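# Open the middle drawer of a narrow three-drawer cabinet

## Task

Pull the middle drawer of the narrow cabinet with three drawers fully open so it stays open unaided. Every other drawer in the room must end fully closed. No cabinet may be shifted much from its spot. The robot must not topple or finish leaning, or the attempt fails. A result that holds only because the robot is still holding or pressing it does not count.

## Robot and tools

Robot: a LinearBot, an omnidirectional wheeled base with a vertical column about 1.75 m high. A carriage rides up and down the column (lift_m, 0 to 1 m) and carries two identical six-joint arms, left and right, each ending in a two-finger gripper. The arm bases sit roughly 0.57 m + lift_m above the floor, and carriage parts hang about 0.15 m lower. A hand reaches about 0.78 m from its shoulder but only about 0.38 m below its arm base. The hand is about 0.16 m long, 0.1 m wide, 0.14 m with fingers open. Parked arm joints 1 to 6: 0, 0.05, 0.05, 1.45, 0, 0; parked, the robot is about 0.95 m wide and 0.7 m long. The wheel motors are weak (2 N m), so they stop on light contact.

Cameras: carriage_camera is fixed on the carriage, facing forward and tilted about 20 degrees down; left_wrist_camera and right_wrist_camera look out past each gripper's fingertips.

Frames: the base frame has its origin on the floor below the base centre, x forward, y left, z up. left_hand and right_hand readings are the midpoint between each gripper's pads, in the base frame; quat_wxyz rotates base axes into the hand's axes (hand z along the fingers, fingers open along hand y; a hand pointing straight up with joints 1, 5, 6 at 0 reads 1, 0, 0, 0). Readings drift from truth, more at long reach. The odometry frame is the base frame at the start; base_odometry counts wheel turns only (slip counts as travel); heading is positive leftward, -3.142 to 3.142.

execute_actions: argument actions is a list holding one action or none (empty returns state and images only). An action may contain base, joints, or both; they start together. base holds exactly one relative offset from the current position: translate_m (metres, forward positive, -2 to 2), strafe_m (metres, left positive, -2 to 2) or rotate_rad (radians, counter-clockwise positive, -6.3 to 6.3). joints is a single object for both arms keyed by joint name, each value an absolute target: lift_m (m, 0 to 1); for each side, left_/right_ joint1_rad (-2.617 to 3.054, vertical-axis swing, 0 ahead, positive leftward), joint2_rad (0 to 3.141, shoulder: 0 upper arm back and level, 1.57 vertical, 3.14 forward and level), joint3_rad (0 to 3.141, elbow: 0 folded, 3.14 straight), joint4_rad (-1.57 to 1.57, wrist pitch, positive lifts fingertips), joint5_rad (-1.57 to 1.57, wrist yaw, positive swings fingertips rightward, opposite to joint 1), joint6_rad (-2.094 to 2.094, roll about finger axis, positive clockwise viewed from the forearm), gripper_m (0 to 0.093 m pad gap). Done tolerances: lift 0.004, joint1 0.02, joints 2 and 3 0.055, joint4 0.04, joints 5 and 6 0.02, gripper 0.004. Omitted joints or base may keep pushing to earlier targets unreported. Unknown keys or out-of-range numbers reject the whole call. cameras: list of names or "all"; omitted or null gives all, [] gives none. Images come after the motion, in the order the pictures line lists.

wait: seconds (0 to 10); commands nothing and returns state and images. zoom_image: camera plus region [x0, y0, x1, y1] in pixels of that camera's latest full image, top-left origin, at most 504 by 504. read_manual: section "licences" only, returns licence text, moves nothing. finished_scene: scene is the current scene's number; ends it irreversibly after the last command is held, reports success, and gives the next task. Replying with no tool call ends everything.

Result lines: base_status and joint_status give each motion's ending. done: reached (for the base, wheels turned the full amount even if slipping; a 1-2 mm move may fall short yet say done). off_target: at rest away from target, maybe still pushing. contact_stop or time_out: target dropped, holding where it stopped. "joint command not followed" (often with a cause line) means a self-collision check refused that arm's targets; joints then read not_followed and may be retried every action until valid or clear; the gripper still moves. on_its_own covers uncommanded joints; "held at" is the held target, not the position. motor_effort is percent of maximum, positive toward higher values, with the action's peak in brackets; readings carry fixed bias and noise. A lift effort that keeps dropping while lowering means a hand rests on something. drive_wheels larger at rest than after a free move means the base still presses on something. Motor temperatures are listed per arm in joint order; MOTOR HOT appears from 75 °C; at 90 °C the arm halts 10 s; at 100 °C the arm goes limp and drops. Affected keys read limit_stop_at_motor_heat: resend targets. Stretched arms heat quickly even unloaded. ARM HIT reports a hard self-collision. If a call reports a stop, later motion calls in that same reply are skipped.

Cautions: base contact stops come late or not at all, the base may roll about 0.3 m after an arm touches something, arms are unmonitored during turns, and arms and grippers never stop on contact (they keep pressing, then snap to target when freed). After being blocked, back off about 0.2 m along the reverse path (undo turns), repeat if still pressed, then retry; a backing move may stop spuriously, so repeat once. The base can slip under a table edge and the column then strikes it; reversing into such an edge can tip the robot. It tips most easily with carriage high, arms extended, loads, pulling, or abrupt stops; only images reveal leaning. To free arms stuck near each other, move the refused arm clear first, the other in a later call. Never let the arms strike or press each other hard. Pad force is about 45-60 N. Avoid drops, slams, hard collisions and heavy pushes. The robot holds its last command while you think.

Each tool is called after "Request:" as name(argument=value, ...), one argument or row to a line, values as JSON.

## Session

Request:
execute_actions(
  actions=[],
)

Scene clock: 0.00 s.
Motor temperatures (°C, as the motors report them): left_arm=[31 38 34 40 31 33] | right_arm=[30 32 35 31 33 32]
base_odometry: x=+0.000 y=+0.000 heading=+0.000 (m, m, rad; odometry frame)
base_status: not commanded
joint_positions: lift_m=+0.297 left_joint1_rad=-0.020 left_joint2_rad=+0.042 left_joint3_rad=+0.020 left_joint4_rad=+1.438 left_joint5_rad=-0.023 left_joint6_rad=-0.042 left_gripper_m=+0.094 right_joint1_rad=-0.019 right_joint2_rad=+0.057 right_joint3_rad=+0.042 right_joint4_rad=+1.459 right_joint5_rad=+0.016 right_joint6_rad=+0.001 right_gripper_m=+0.094
joint_status: not commanded
motor_effort: lift_m=+17 drive_wheels=+3 (%)
left_hand: x=+0.3096 y=+0.3220 z=+1.3070 quat_wxyz=(+0.996, -0.012, +0.077, -0.030) (m; base frame)
right_hand: x=+0.3025 y=-0.3222 z=+1.3137 quat_wxyz=(+0.998, +0.009, +0.064, -0.010) (m; base frame)
pictures: carriage_camera, left_wrist_camera, right_wrist_camera
Images, in order (width x height): carriage_camera 504x504, left_wrist_camera 504x504, right_wrist_camera 504x504.

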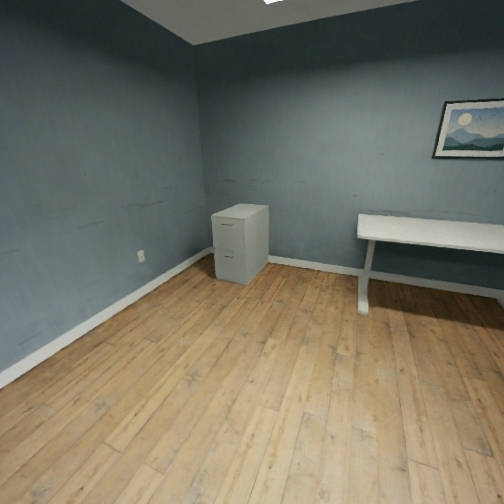

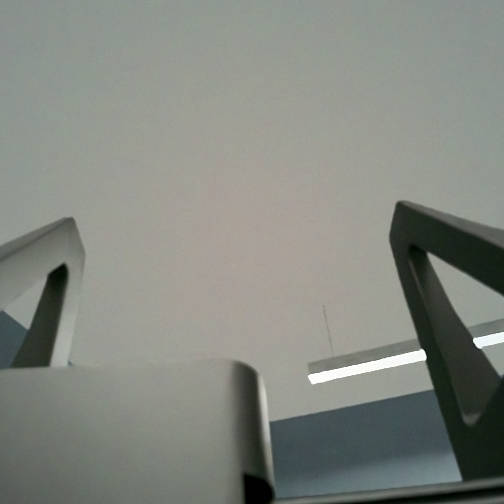

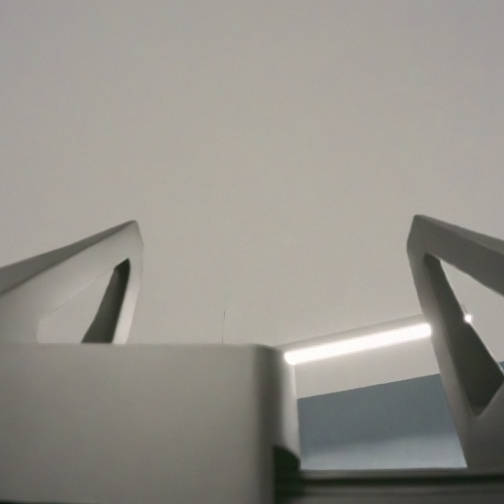

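Request:
zoom_image(
  camera="carriage_camera",
  region=[190, 190, 290, 290],
)

Request:
execute_actions(
  actions=[
    {"joints":{"lift_m":0.1,"left_joint4_rad":0.0,"left_joint5_rad":-1.5,"right_joint4_rad":0.0,"right_joint5_rad":1.55}},
  ],
)

Region (190, 190, 290, 290) of carriage_camera's 504x504 image, scaled by 5.040, with more detail than that image has.

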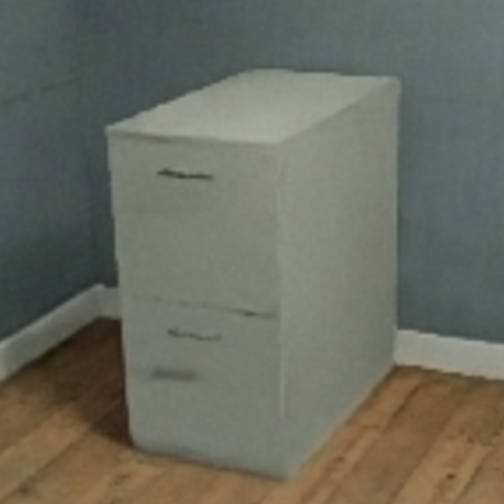

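Scene clock: 5.30 s.
Motor temperatures (°C, as the motors report them): left_arm=[31 38 34 40 31 33] | right_arm=[30 32 36 31 33 32]
base_odometry: x=+0.000 y=+0.000 heading=+0.000 (m, m, rad; odometry frame)
base_status: not commanded
joint_positions: lift_m=+0.100 left_joint1_rad=-0.020 left_joint2_rad=+0.042 left_joint3_rad=+0.020 left_joint4_rad=+0.015 left_joint5_rad=-1.493 left_joint6_rad=-0.042 left_gripper_m=+0.094 right_joint1_rad=-0.019 right_joint2_rad=+0.057 right_joint3_rad=+0.042 right_joint4_rad=+0.004 right_joint5_rad=+1.541 right_joint6_rad=+0.001 right_gripper_m=+0.094
joint_status: all done
motor_effort: lift_m=+15(16) drive_wheels=+1(1) (%)
left_hand: x=+0.3623 y=+0.4884 z=+0.8662 quat_wxyz=(+0.532, -0.484, +0.516, +0.466) (m; base frame)
right_hand: x=+0.3470 y=-0.4922 z=+0.8718 quat_wxyz=(+0.500, +0.495, +0.505, -0.500) (m; base frame)
pictures: carriage_camera, left_wrist_camera, right_wrist_camera
Images, in order (width x height): carriage_camera 504x504, left_wrist_camera 504x504, right_wrist_camera 504x504.

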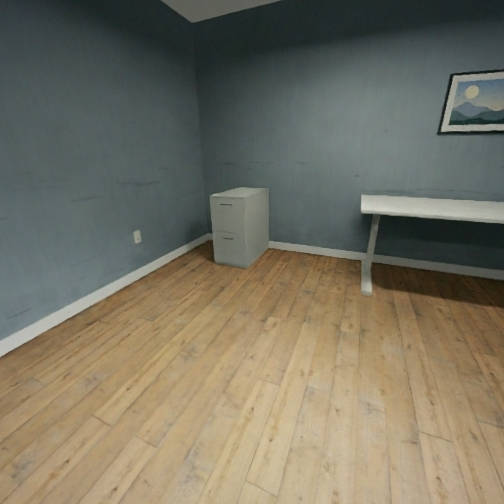

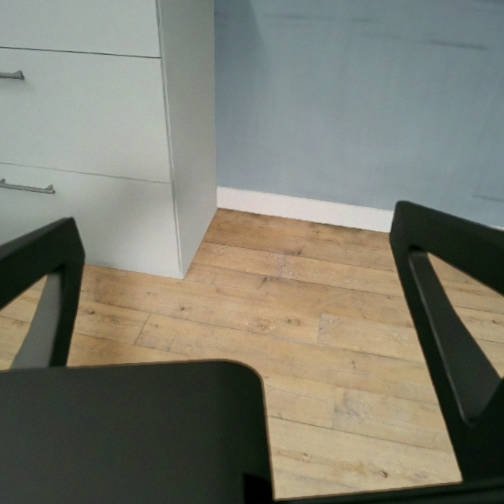

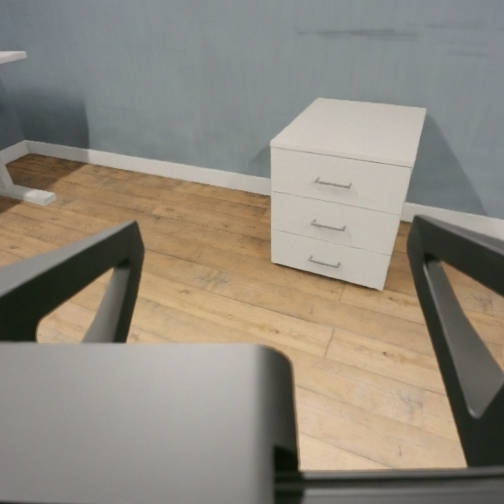

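All closed. Turn toward the target (smaller handles this time).

Request:
execute_actions(
  actions=[
    {"base":{"rotate_rad":-1.97},"joints":{"lift_m":0.0,"left_joint1_rad":0,"left_joint4_rad":1.4,"left_joint5_rad":0,"left_joint6_rad":1.57,"left_gripper_m":0.045,"right_joint4_rad":1.45,"right_joint5_rad":0}},
  ],
  cameras=["carriage_camera"],
)

Scene clock: 12.07 s.
Motor temperatures (°C, as the motors report them): left_arm=[31 38 36 40 31 33] | right_arm=[30 33 37 32 33 32]
base_odometry: x=+0.000 y=+0.000 heading=-1.969 (m, m, rad; odometry frame)
base_status: done
joint_positions: lift_m=+0.000 left_joint1_rad=-0.009 left_joint2_rad=+0.042 left_joint3_rad=+0.020 left_joint4_rad=+1.394 left_joint5_rad=-0.007 left_joint6_rad=+1.566 left_gripper_m=+0.045 right_joint1_rad=-0.019 right_joint2_rad=+0.057 right_joint3_rad=+0.042 right_joint4_rad=+1.439 right_joint5_rad=+0.009 right_joint6_rad=+0.001 right_gripper_m=+0.094
joint_status: all done
motor_effort: lift_m=+14(19) drive_wheels=+11(29) (%)
left_hand: x=+0.3203 y=+0.3196 z=+1.0079 quat_wxyz=(+0.708, +0.068, +0.073, +0.699) (m; base frame)
right_hand: x=+0.3072 y=-0.3212 z=+1.0159 quat_wxyz=(+0.997, +0.005, +0.073, -0.010) (m; base frame)
pictures: carriage_camera
Images, in order (width x height): carriage_camera 504x504.

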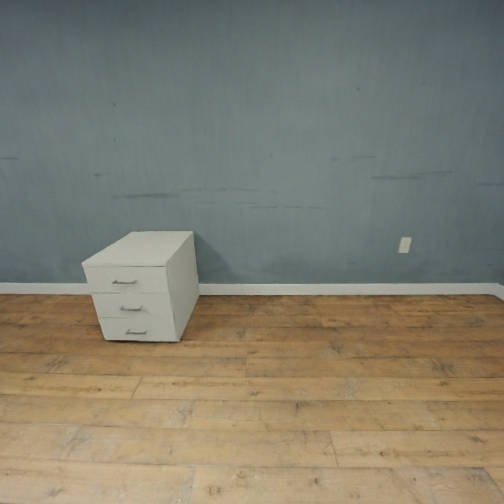

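Request:
execute_actions(
  actions=[
    {"base":{"strafe_m":0.35}},
  ],
  cameras=["carriage_camera"],
)

Request:
zoom_image(
  camera="carriage_camera",
  region=[130, 225, 260, 355],
)

Scene clock: 19.47 s.
Motor temperatures (°C, as the motors report them): left_arm=[31 38 36 40 31 33] | right_arm=[30 33 37 31 33 32]
base_odometry: x=+0.323 y=-0.136 heading=-1.970 (m, m, rad; odometry frame)
base_status: done
joint_positions: lift_m=+0.000 left_joint1_rad=-0.009 left_joint2_rad=+0.042 left_joint3_rad=+0.020 left_joint4_rad=+1.394 left_joint5_rad=-0.006 left_joint6_rad=+1.566 left_gripper_m=+0.045 right_joint1_rad=-0.019 right_joint2_rad=+0.057 right_joint3_rad=+0.042 right_joint4_rad=+1.439 right_joint5_rad=+0.008 right_joint6_rad=+0.001 right_gripper_m=+0.094
joint_status: not commanded
motor_effort: lift_m=+19(15) drive_wheels=-6(29) (%)
left_hand: x=+0.3202 y=+0.3194 z=+1.0079 quat_wxyz=(+0.708, +0.068, +0.072, +0.699) (m; base frame)
right_hand: x=+0.3072 y=-0.3210 z=+1.0159 quat_wxyz=(+0.997, +0.005, +0.073, -0.010) (m; base frame)
pictures: carriage_camera
Images, in order (width x height): carriage_camera 504x504.

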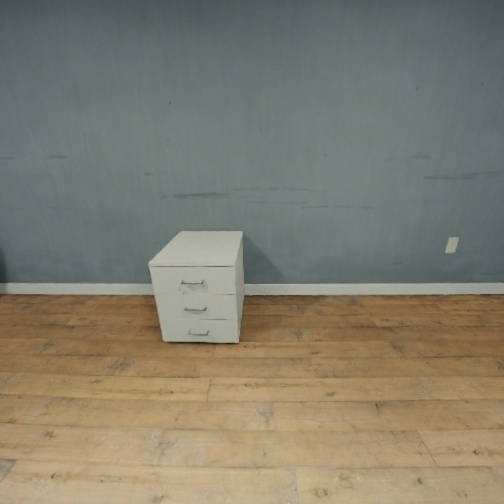

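Region (130, 225, 260, 355) of carriage_camera's 504x504 image, scaled by 3.877, with more detail than that image has.

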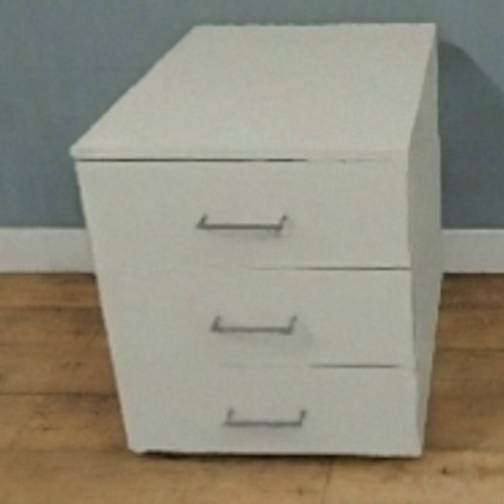

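Request:
execute_actions(
  actions=[
    {"base":{"translate_m":0.46},"joints":{"lift_m":0.06,"left_joint2_rad":3.14,"left_joint3_rad":1.35,"left_joint4_rad":0.8}},
  ],
  cameras=["carriage_camera","left_wrist_camera"],
)

Scene clock: 27.53 s.
Motor temperatures (°C, as the motors report them): left_arm=[31 39 37 40 31 33] | right_arm=[30 33 38 31 33 32]
base_odometry: x=+0.144 y=-0.560 heading=-1.969 (m, m, rad; odometry frame)
base_status: done
joint_positions: lift_m=+0.060 left_joint1_rad=-0.009 left_joint2_rad=+3.128 left_joint3_rad=+1.357 left_joint4_rad=+0.802 left_joint5_rad=-0.005 left_joint6_rad=+1.566 left_gripper_m=+0.045 right_joint1_rad=-0.019 right_joint2_rad=+0.057 right_joint3_rad=+0.042 right_joint4_rad=+1.444 right_joint5_rad=+0.008 right_joint6_rad=+0.001 right_gripper_m=+0.094
joint_status: all done
motor_effort: lift_m=+15(19) drive_wheels=-6(26) (%)
left_hand: x=+0.7020 y=+0.3159 z=+0.3101 quat_wxyz=(+0.209, +0.676, +0.675, +0.210) (m; base frame)
right_hand: x=+0.3060 y=-0.3208 z=+1.0762 quat_wxyz=(+0.997, +0.004, +0.071, -0.010) (m; base frame)
pictures: carriage_camera, left_wrist_camera
Images, in order (width x height): carriage_camera 504x504, left_wrist_camera 504x504.

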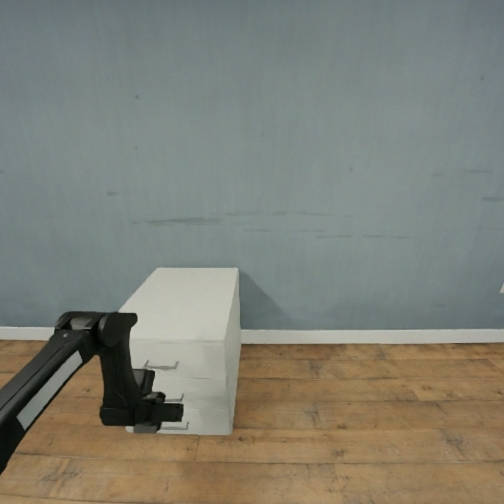

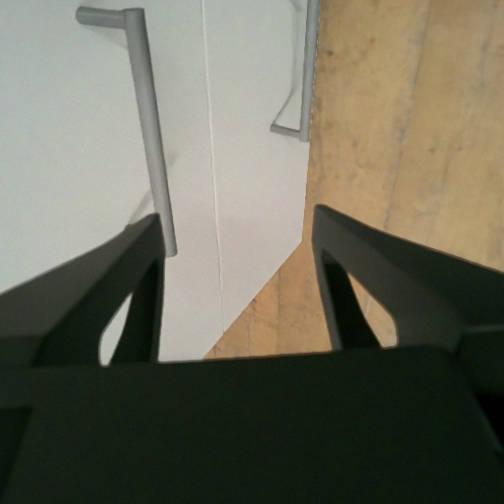

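Request:
execute_actions(
  actions=[
    {"base":{"translate_m":0.055}},
  ],
  cameras=["left_wrist_camera"],
)

Request:
execute_actions(
  actions=[
    {"joints":{"lift_m":0.025}},
  ],
  cameras=["left_wrist_camera"],
)

Scene clock: 32.00 s.
Motor temperatures (°C, as the motors report them): left_arm=[31 41 37 41 31 33] | right_arm=[30 33 38 31 33 32]
base_odometry: x=+0.123 y=-0.611 heading=-1.968 (m, m, rad; odometry frame)
base_status: done
joint_positions: lift_m=+0.060 left_joint1_rad=-0.008 left_joint2_rad=+3.128 left_joint3_rad=+1.357 left_joint4_rad=+0.802 left_joint5_rad=-0.005 left_joint6_rad=+1.566 left_gripper_m=+0.045 right_joint1_rad=-0.019 right_joint2_rad=+0.057 right_joint3_rad=+0.042 right_joint4_rad=+1.445 right_joint5_rad=+0.008 right_joint6_rad=+0.001 right_gripper_m=+0.094
joint_status: not commanded
motor_effort: lift_m=+13(17) drive_wheels=-5(29) (%)
left_hand: x=+0.7020 y=+0.3163 z=+0.3101 quat_wxyz=(+0.209, +0.676, +0.675, +0.210) (m; base frame)
right_hand: x=+0.3058 y=-0.3208 z=+1.0762 quat_wxyz=(+0.997, +0.004, +0.070, -0.010) (m; base frame)
pictures: left_wrist_camera
Images, in order (width x height): left_wrist_camera 504x504.

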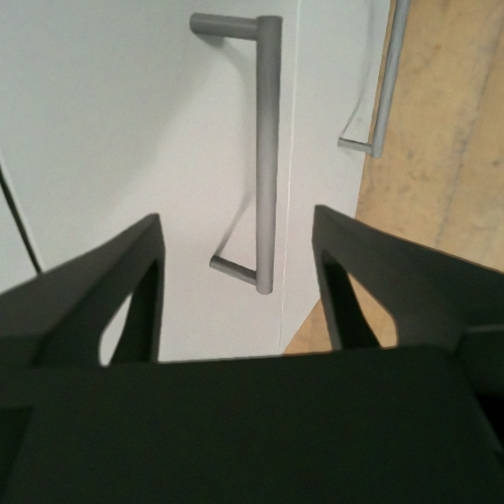

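Scene clock: 32.67 s.
Motor temperatures (°C, as the motors report them): left_arm=[31 41 37 41 31 33] | right_arm=[30 33 38 31 33 32]
base_odometry: x=+0.123 y=-0.611 heading=-1.968 (m, m, rad; odometry frame)
base_status: not commanded
joint_positions: lift_m=+0.025 left_joint1_rad=-0.008 left_joint2_rad=+3.129 left_joint3_rad=+1.357 left_joint4_rad=+0.805 left_joint5_rad=-0.005 left_joint6_rad=+1.566 left_gripper_m=+0.045 right_joint1_rad=-0.019 right_joint2_rad=+0.057 right_joint3_rad=+0.042 right_joint4_rad=+1.445 right_joint5_rad=+0.007 right_joint6_rad=+0.001 right_gripper_m=+0.094
joint_status: all done
motor_effort: lift_m=+16(17) drive_wheels=-4(5) (%)
left_hand: x=+0.7021 y=+0.3163 z=+0.2750 quat_wxyz=(+0.210, +0.676, +0.675, +0.210) (m; base frame)
right_hand: x=+0.3057 y=-0.3208 z=+1.0411 quat_wxyz=(+0.997, +0.004, +0.070, -0.010) (m; base frame)
pictures: left_wrist_camera
Images, in order (width x height): left_wrist_camera 504x504.

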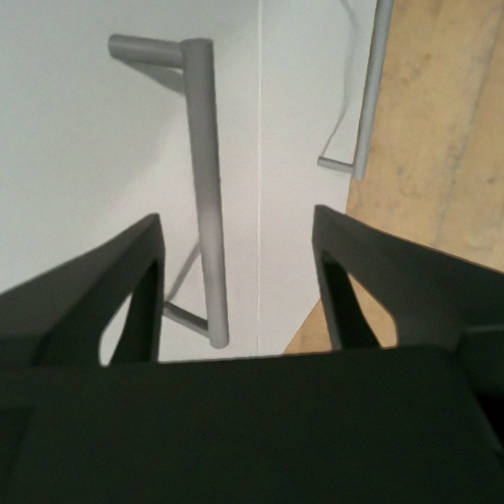

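Request:
execute_actions(
  actions=[
    {"base":{"translate_m":0.02},"joints":{"lift_m":0.008,"left_gripper_m":0.034}},
  ],
  cameras=["left_wrist_camera"],
)

Request:
execute_actions(
  actions=[
    {"joints":{"left_gripper_m":0.0}},
  ],
  cameras=["left_wrist_camera"],
)

Scene clock: 41.10 s.
Motor temperatures (°C, as the motors report them): left_arm=[31 45 36 42 31 33] | right_arm=[30 33 39 31 33 32]
base_odometry: x=+0.116 y=-0.630 heading=-1.968 (m, m, rad; odometry frame)
base_status: done
joint_positions: lift_m=+0.008 left_joint1_rad=-0.007 left_joint2_rad=+3.129 left_joint3_rad=+1.357 left_joint4_rad=+0.811 left_joint5_rad=-0.005 left_joint6_rad=+1.566 left_gripper_m=+0.034 right_joint1_rad=-0.019 right_joint2_rad=+0.057 right_joint3_rad=+0.042 right_joint4_rad=+1.447 right_joint5_rad=+0.007 right_joint6_rad=+0.001 right_gripper_m=+0.094
joint_status: all done
motor_effort: lift_m=+12(19) drive_wheels=-4(31) (%)
left_hand: x=+0.7033 y=+0.3166 z=+0.2588 quat_wxyz=(+0.212, +0.675, +0.674, +0.212) (m; base frame)
right_hand: x=+0.3053 y=-0.3207 z=+1.0242 quat_wxyz=(+0.998, +0.004, +0.069, -0.010) (m; base frame)
pictures: left_wrist_camera
Images, in order (width x height): left_wrist_camera 504x504.

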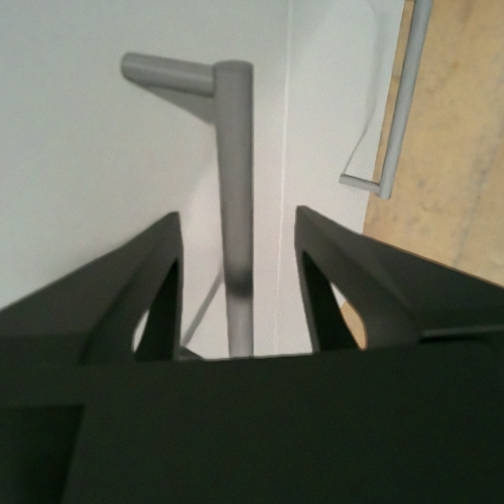

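Scene clock: 41.63 s.
Motor temperatures (°C, as the motors report them): left_arm=[31 45 36 42 31 33] | right_arm=[30 33 39 31 33 32]
base_odometry: x=+0.116 y=-0.630 heading=-1.968 (m, m, rad; odometry frame)
base_status: not commanded
joint_positions: lift_m=+0.008 left_joint1_rad=-0.007 left_joint2_rad=+3.129 left_joint3_rad=+1.357 left_joint4_rad=+0.812 left_joint5_rad=-0.005 left_joint6_rad=+1.570 left_gripper_m=+0.005 right_joint1_rad=-0.019 right_joint2_rad=+0.057 right_joint3_rad=+0.042 right_joint4_rad=+1.447 right_joint5_rad=+0.007 right_joint6_rad=+0.001 right_gripper_m=+0.094
joint_status: left_gripper_m off_target (ended at +0.005, target +0.000)
motor_effort: lift_m=+18(20) drive_wheels=-4(4) (%)
left_hand: x=+0.7036 y=+0.3166 z=+0.2590 quat_wxyz=(+0.212, +0.676, +0.673, +0.213) (m; base frame)
right_hand: x=+0.3053 y=-0.3207 z=+1.0242 quat_wxyz=(+0.998, +0.004, +0.069, -0.010) (m; base frame)
pictures: left_wrist_camera
Images, in order (width x height): left_wrist_camera 504x504.

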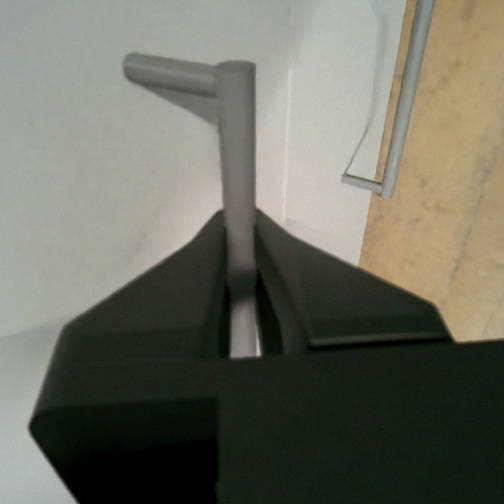

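Request:
execute_actions(
  actions=[
    {"base":{"translate_m":-0.3}},
  ],
  cameras=["carriage_camera"],
)

Scene clock: 46.23 s.
Motor temperatures (°C, as the motors report them): left_arm=[31 46 36 43 31 33] | right_arm=[30 34 39 31 33 32]
base_odometry: x=+0.232 y=-0.353 heading=-1.967 (m, m, rad; odometry frame)
base_status: done
joint_positions: lift_m=+0.008 left_joint1_rad=-0.001 left_joint2_rad=+3.129 left_joint3_rad=+1.359 left_joint4_rad=+0.807 left_joint5_rad=-0.014 left_joint6_rad=+1.572 left_gripper_m=+0.005 right_joint1_rad=-0.019 right_joint2_rad=+0.057 right_joint3_rad=+0.042 right_joint4_rad=+1.448 right_joint5_rad=+0.006 right_joint6_rad=+0.001 right_gripper_m=+0.094
joint_status: not commanded
motor_effort: lift_m=+16(17) drive_wheels=-4(42) (%)
left_hand: x=+0.7035 y=+0.3207 z=+0.2586 quat_wxyz=(+0.207, +0.674, +0.675, +0.216) (m; base frame)
right_hand: x=+0.3052 y=-0.3205 z=+1.0242 quat_wxyz=(+0.998, +0.004, +0.069, -0.010) (m; base frame)
pictures: carriage_camera
Images, in order (width x height): carriage_camera 504x504.

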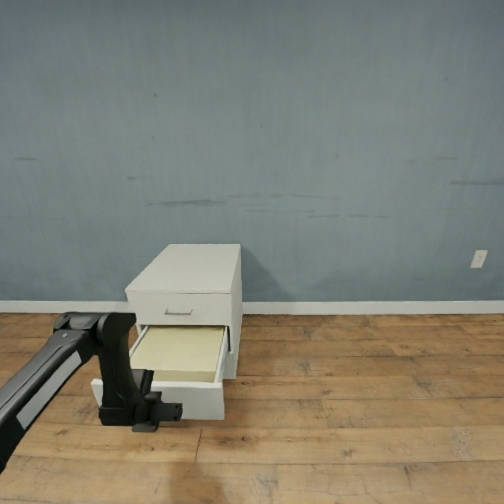

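Request:
execute_actions(
  actions=[
    {"base":{"translate_m":-0.07}},
  ],
  cameras=["carriage_camera"],
)

Scene clock: 51.13 s.
Motor temperatures (°C, as the motors report them): left_arm=[31 48 36 43 31 33] | right_arm=[30 34 39 31 33 32]
base_odometry: x=+0.259 y=-0.289 heading=-1.967 (m, m, rad; odometry frame)
base_status: done
joint_positions: lift_m=+0.008 left_joint1_rad=+0.000 left_joint2_rad=+3.145 left_joint3_rad=+1.410 left_joint4_rad=+0.810 left_joint5_rad=-0.013 left_joint6_rad=+1.572 left_gripper_m=+0.005 right_joint1_rad=-0.019 right_joint2_rad=+0.057 right_joint3_rad=+0.042 right_joint4_rad=+1.449 right_joint5_rad=+0.006 right_joint6_rad=+0.001 right_gripper_m=+0.094
joint_status: not commanded
motor_effort: lift_m=+19(21) drive_wheels=+11(30) (%)
left_hand: x=+0.7201 y=+0.3210 z=+0.2602 quat_wxyz=(+0.220, +0.670, +0.671, +0.229) (m; base frame)
right_hand: x=+0.3049 y=-0.3205 z=+1.0239 quat_wxyz=(+0.998, +0.004, +0.069, -0.010) (m; base frame)
pictures: carriage_camera
Images, in order (width x height): carriage_camera 504x504.

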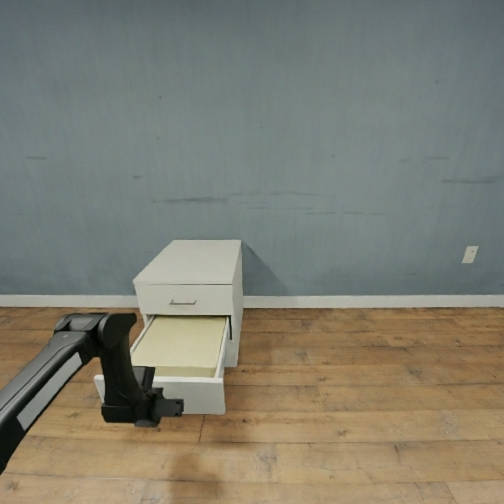

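At the stop, same extension as before. Release.

Request:
execute_actions(
  actions=[
    {"joints":{"left_gripper_m":0.03}},
  ],
  cameras=[],
)

Request:
execute_actions(
  actions=[
    {"base":{"translate_m":-0.02},"joints":{"lift_m":0.05}},
  ],
  cameras=["left_wrist_camera","carriage_camera"],
)

Scene clock: 55.10 s.
Motor temperatures (°C, as the motors report them): left_arm=[31 49 36 43 31 33] | right_arm=[30 34 39 31 33 32]
base_odometry: x=+0.259 y=-0.288 heading=-1.967 (m, m, rad; odometry frame)
base_status: not commanded
joint_positions: lift_m=+0.008 left_joint1_rad=+0.000 left_joint2_rad=+3.138 left_joint3_rad=+1.374 left_joint4_rad=+0.814 left_joint5_rad=-0.007 left_joint6_rad=+1.572 left_gripper_m=+0.030 right_joint1_rad=-0.019 right_joint2_rad=+0.057 right_joint3_rad=+0.042 right_joint4_rad=+1.449 right_joint5_rad=+0.006 right_joint6_rad=+0.001 right_gripper_m=+0.094
joint_status: all done
motor_effort: lift_m=+21(17) drive_wheels=-2(12) (%)
left_hand: x=+0.7079 y=+0.3200 z=+0.2582 quat_wxyz=(+0.214, +0.673, +0.673, +0.219) (m; base frame)
right_hand: x=+0.3049 y=-0.3205 z=+1.0242 quat_wxyz=(+0.998, +0.004, +0.069, -0.010) (m; base frame)
pictures: none
No camera images: the call's "cameras" was empty. Leave "cameras" out to get every camera's image.

Scene clock: 55.97 s.
Motor temperatures (°C, as the motors report them): left_arm=[31 50 36 44 31 33] | right_arm=[30 34 39 31 33 32]
base_odometry: x=+0.267 y=-0.270 heading=-1.967 (m, m, rad; odometry frame)
base_status: done
joint_positions: lift_m=+0.050 left_joint1_rad=+0.000 left_joint2_rad=+3.135 left_joint3_rad=+1.370 left_joint4_rad=+0.811 left_joint5_rad=-0.006 left_joint6_rad=+1.572 left_gripper_m=+0.030 right_joint1_rad=-0.019 right_joint2_rad=+0.057 right_joint3_rad=+0.042 right_joint4_rad=+1.448 right_joint5_rad=+0.006 right_joint6_rad=+0.001 right_gripper_m=+0.094
joint_status: all done
motor_effort: lift_m=+16(20) drive_wheels=-2(30) (%)
left_hand: x=+0.7071 y=+0.3198 z=+0.3008 quat_wxyz=(+0.213, +0.674, +0.674, +0.217) (m; base frame)
right_hand: x=+0.3050 y=-0.3205 z=+1.0663 quat_wxyz=(+0.998, +0.004, +0.069, -0.010) (m; base frame)
pictures: carriage_camera, left_wrist_camera
Images, in order (width x height): carriage_camera 504x504, left_wrist_camera 504x504.

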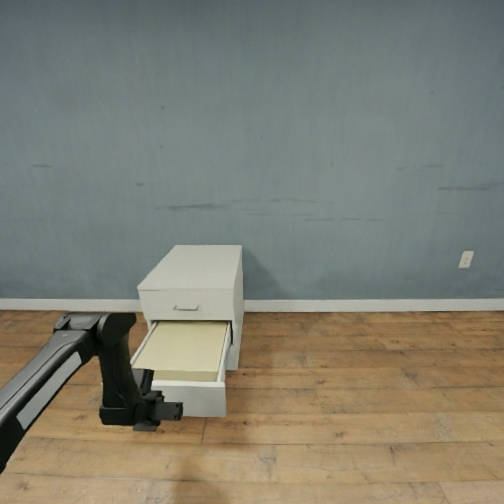

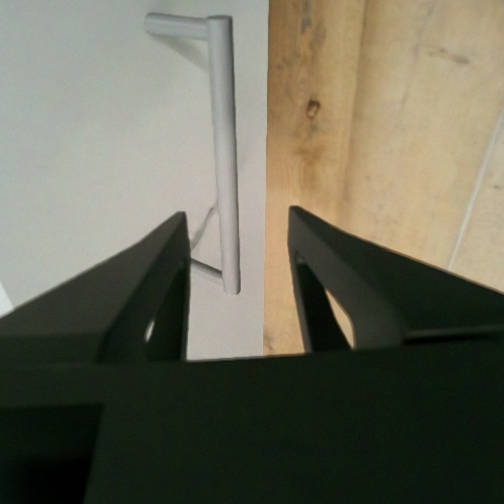

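Request:
finished_scene(
  scene=2,
)

The scene is finished: the task was done.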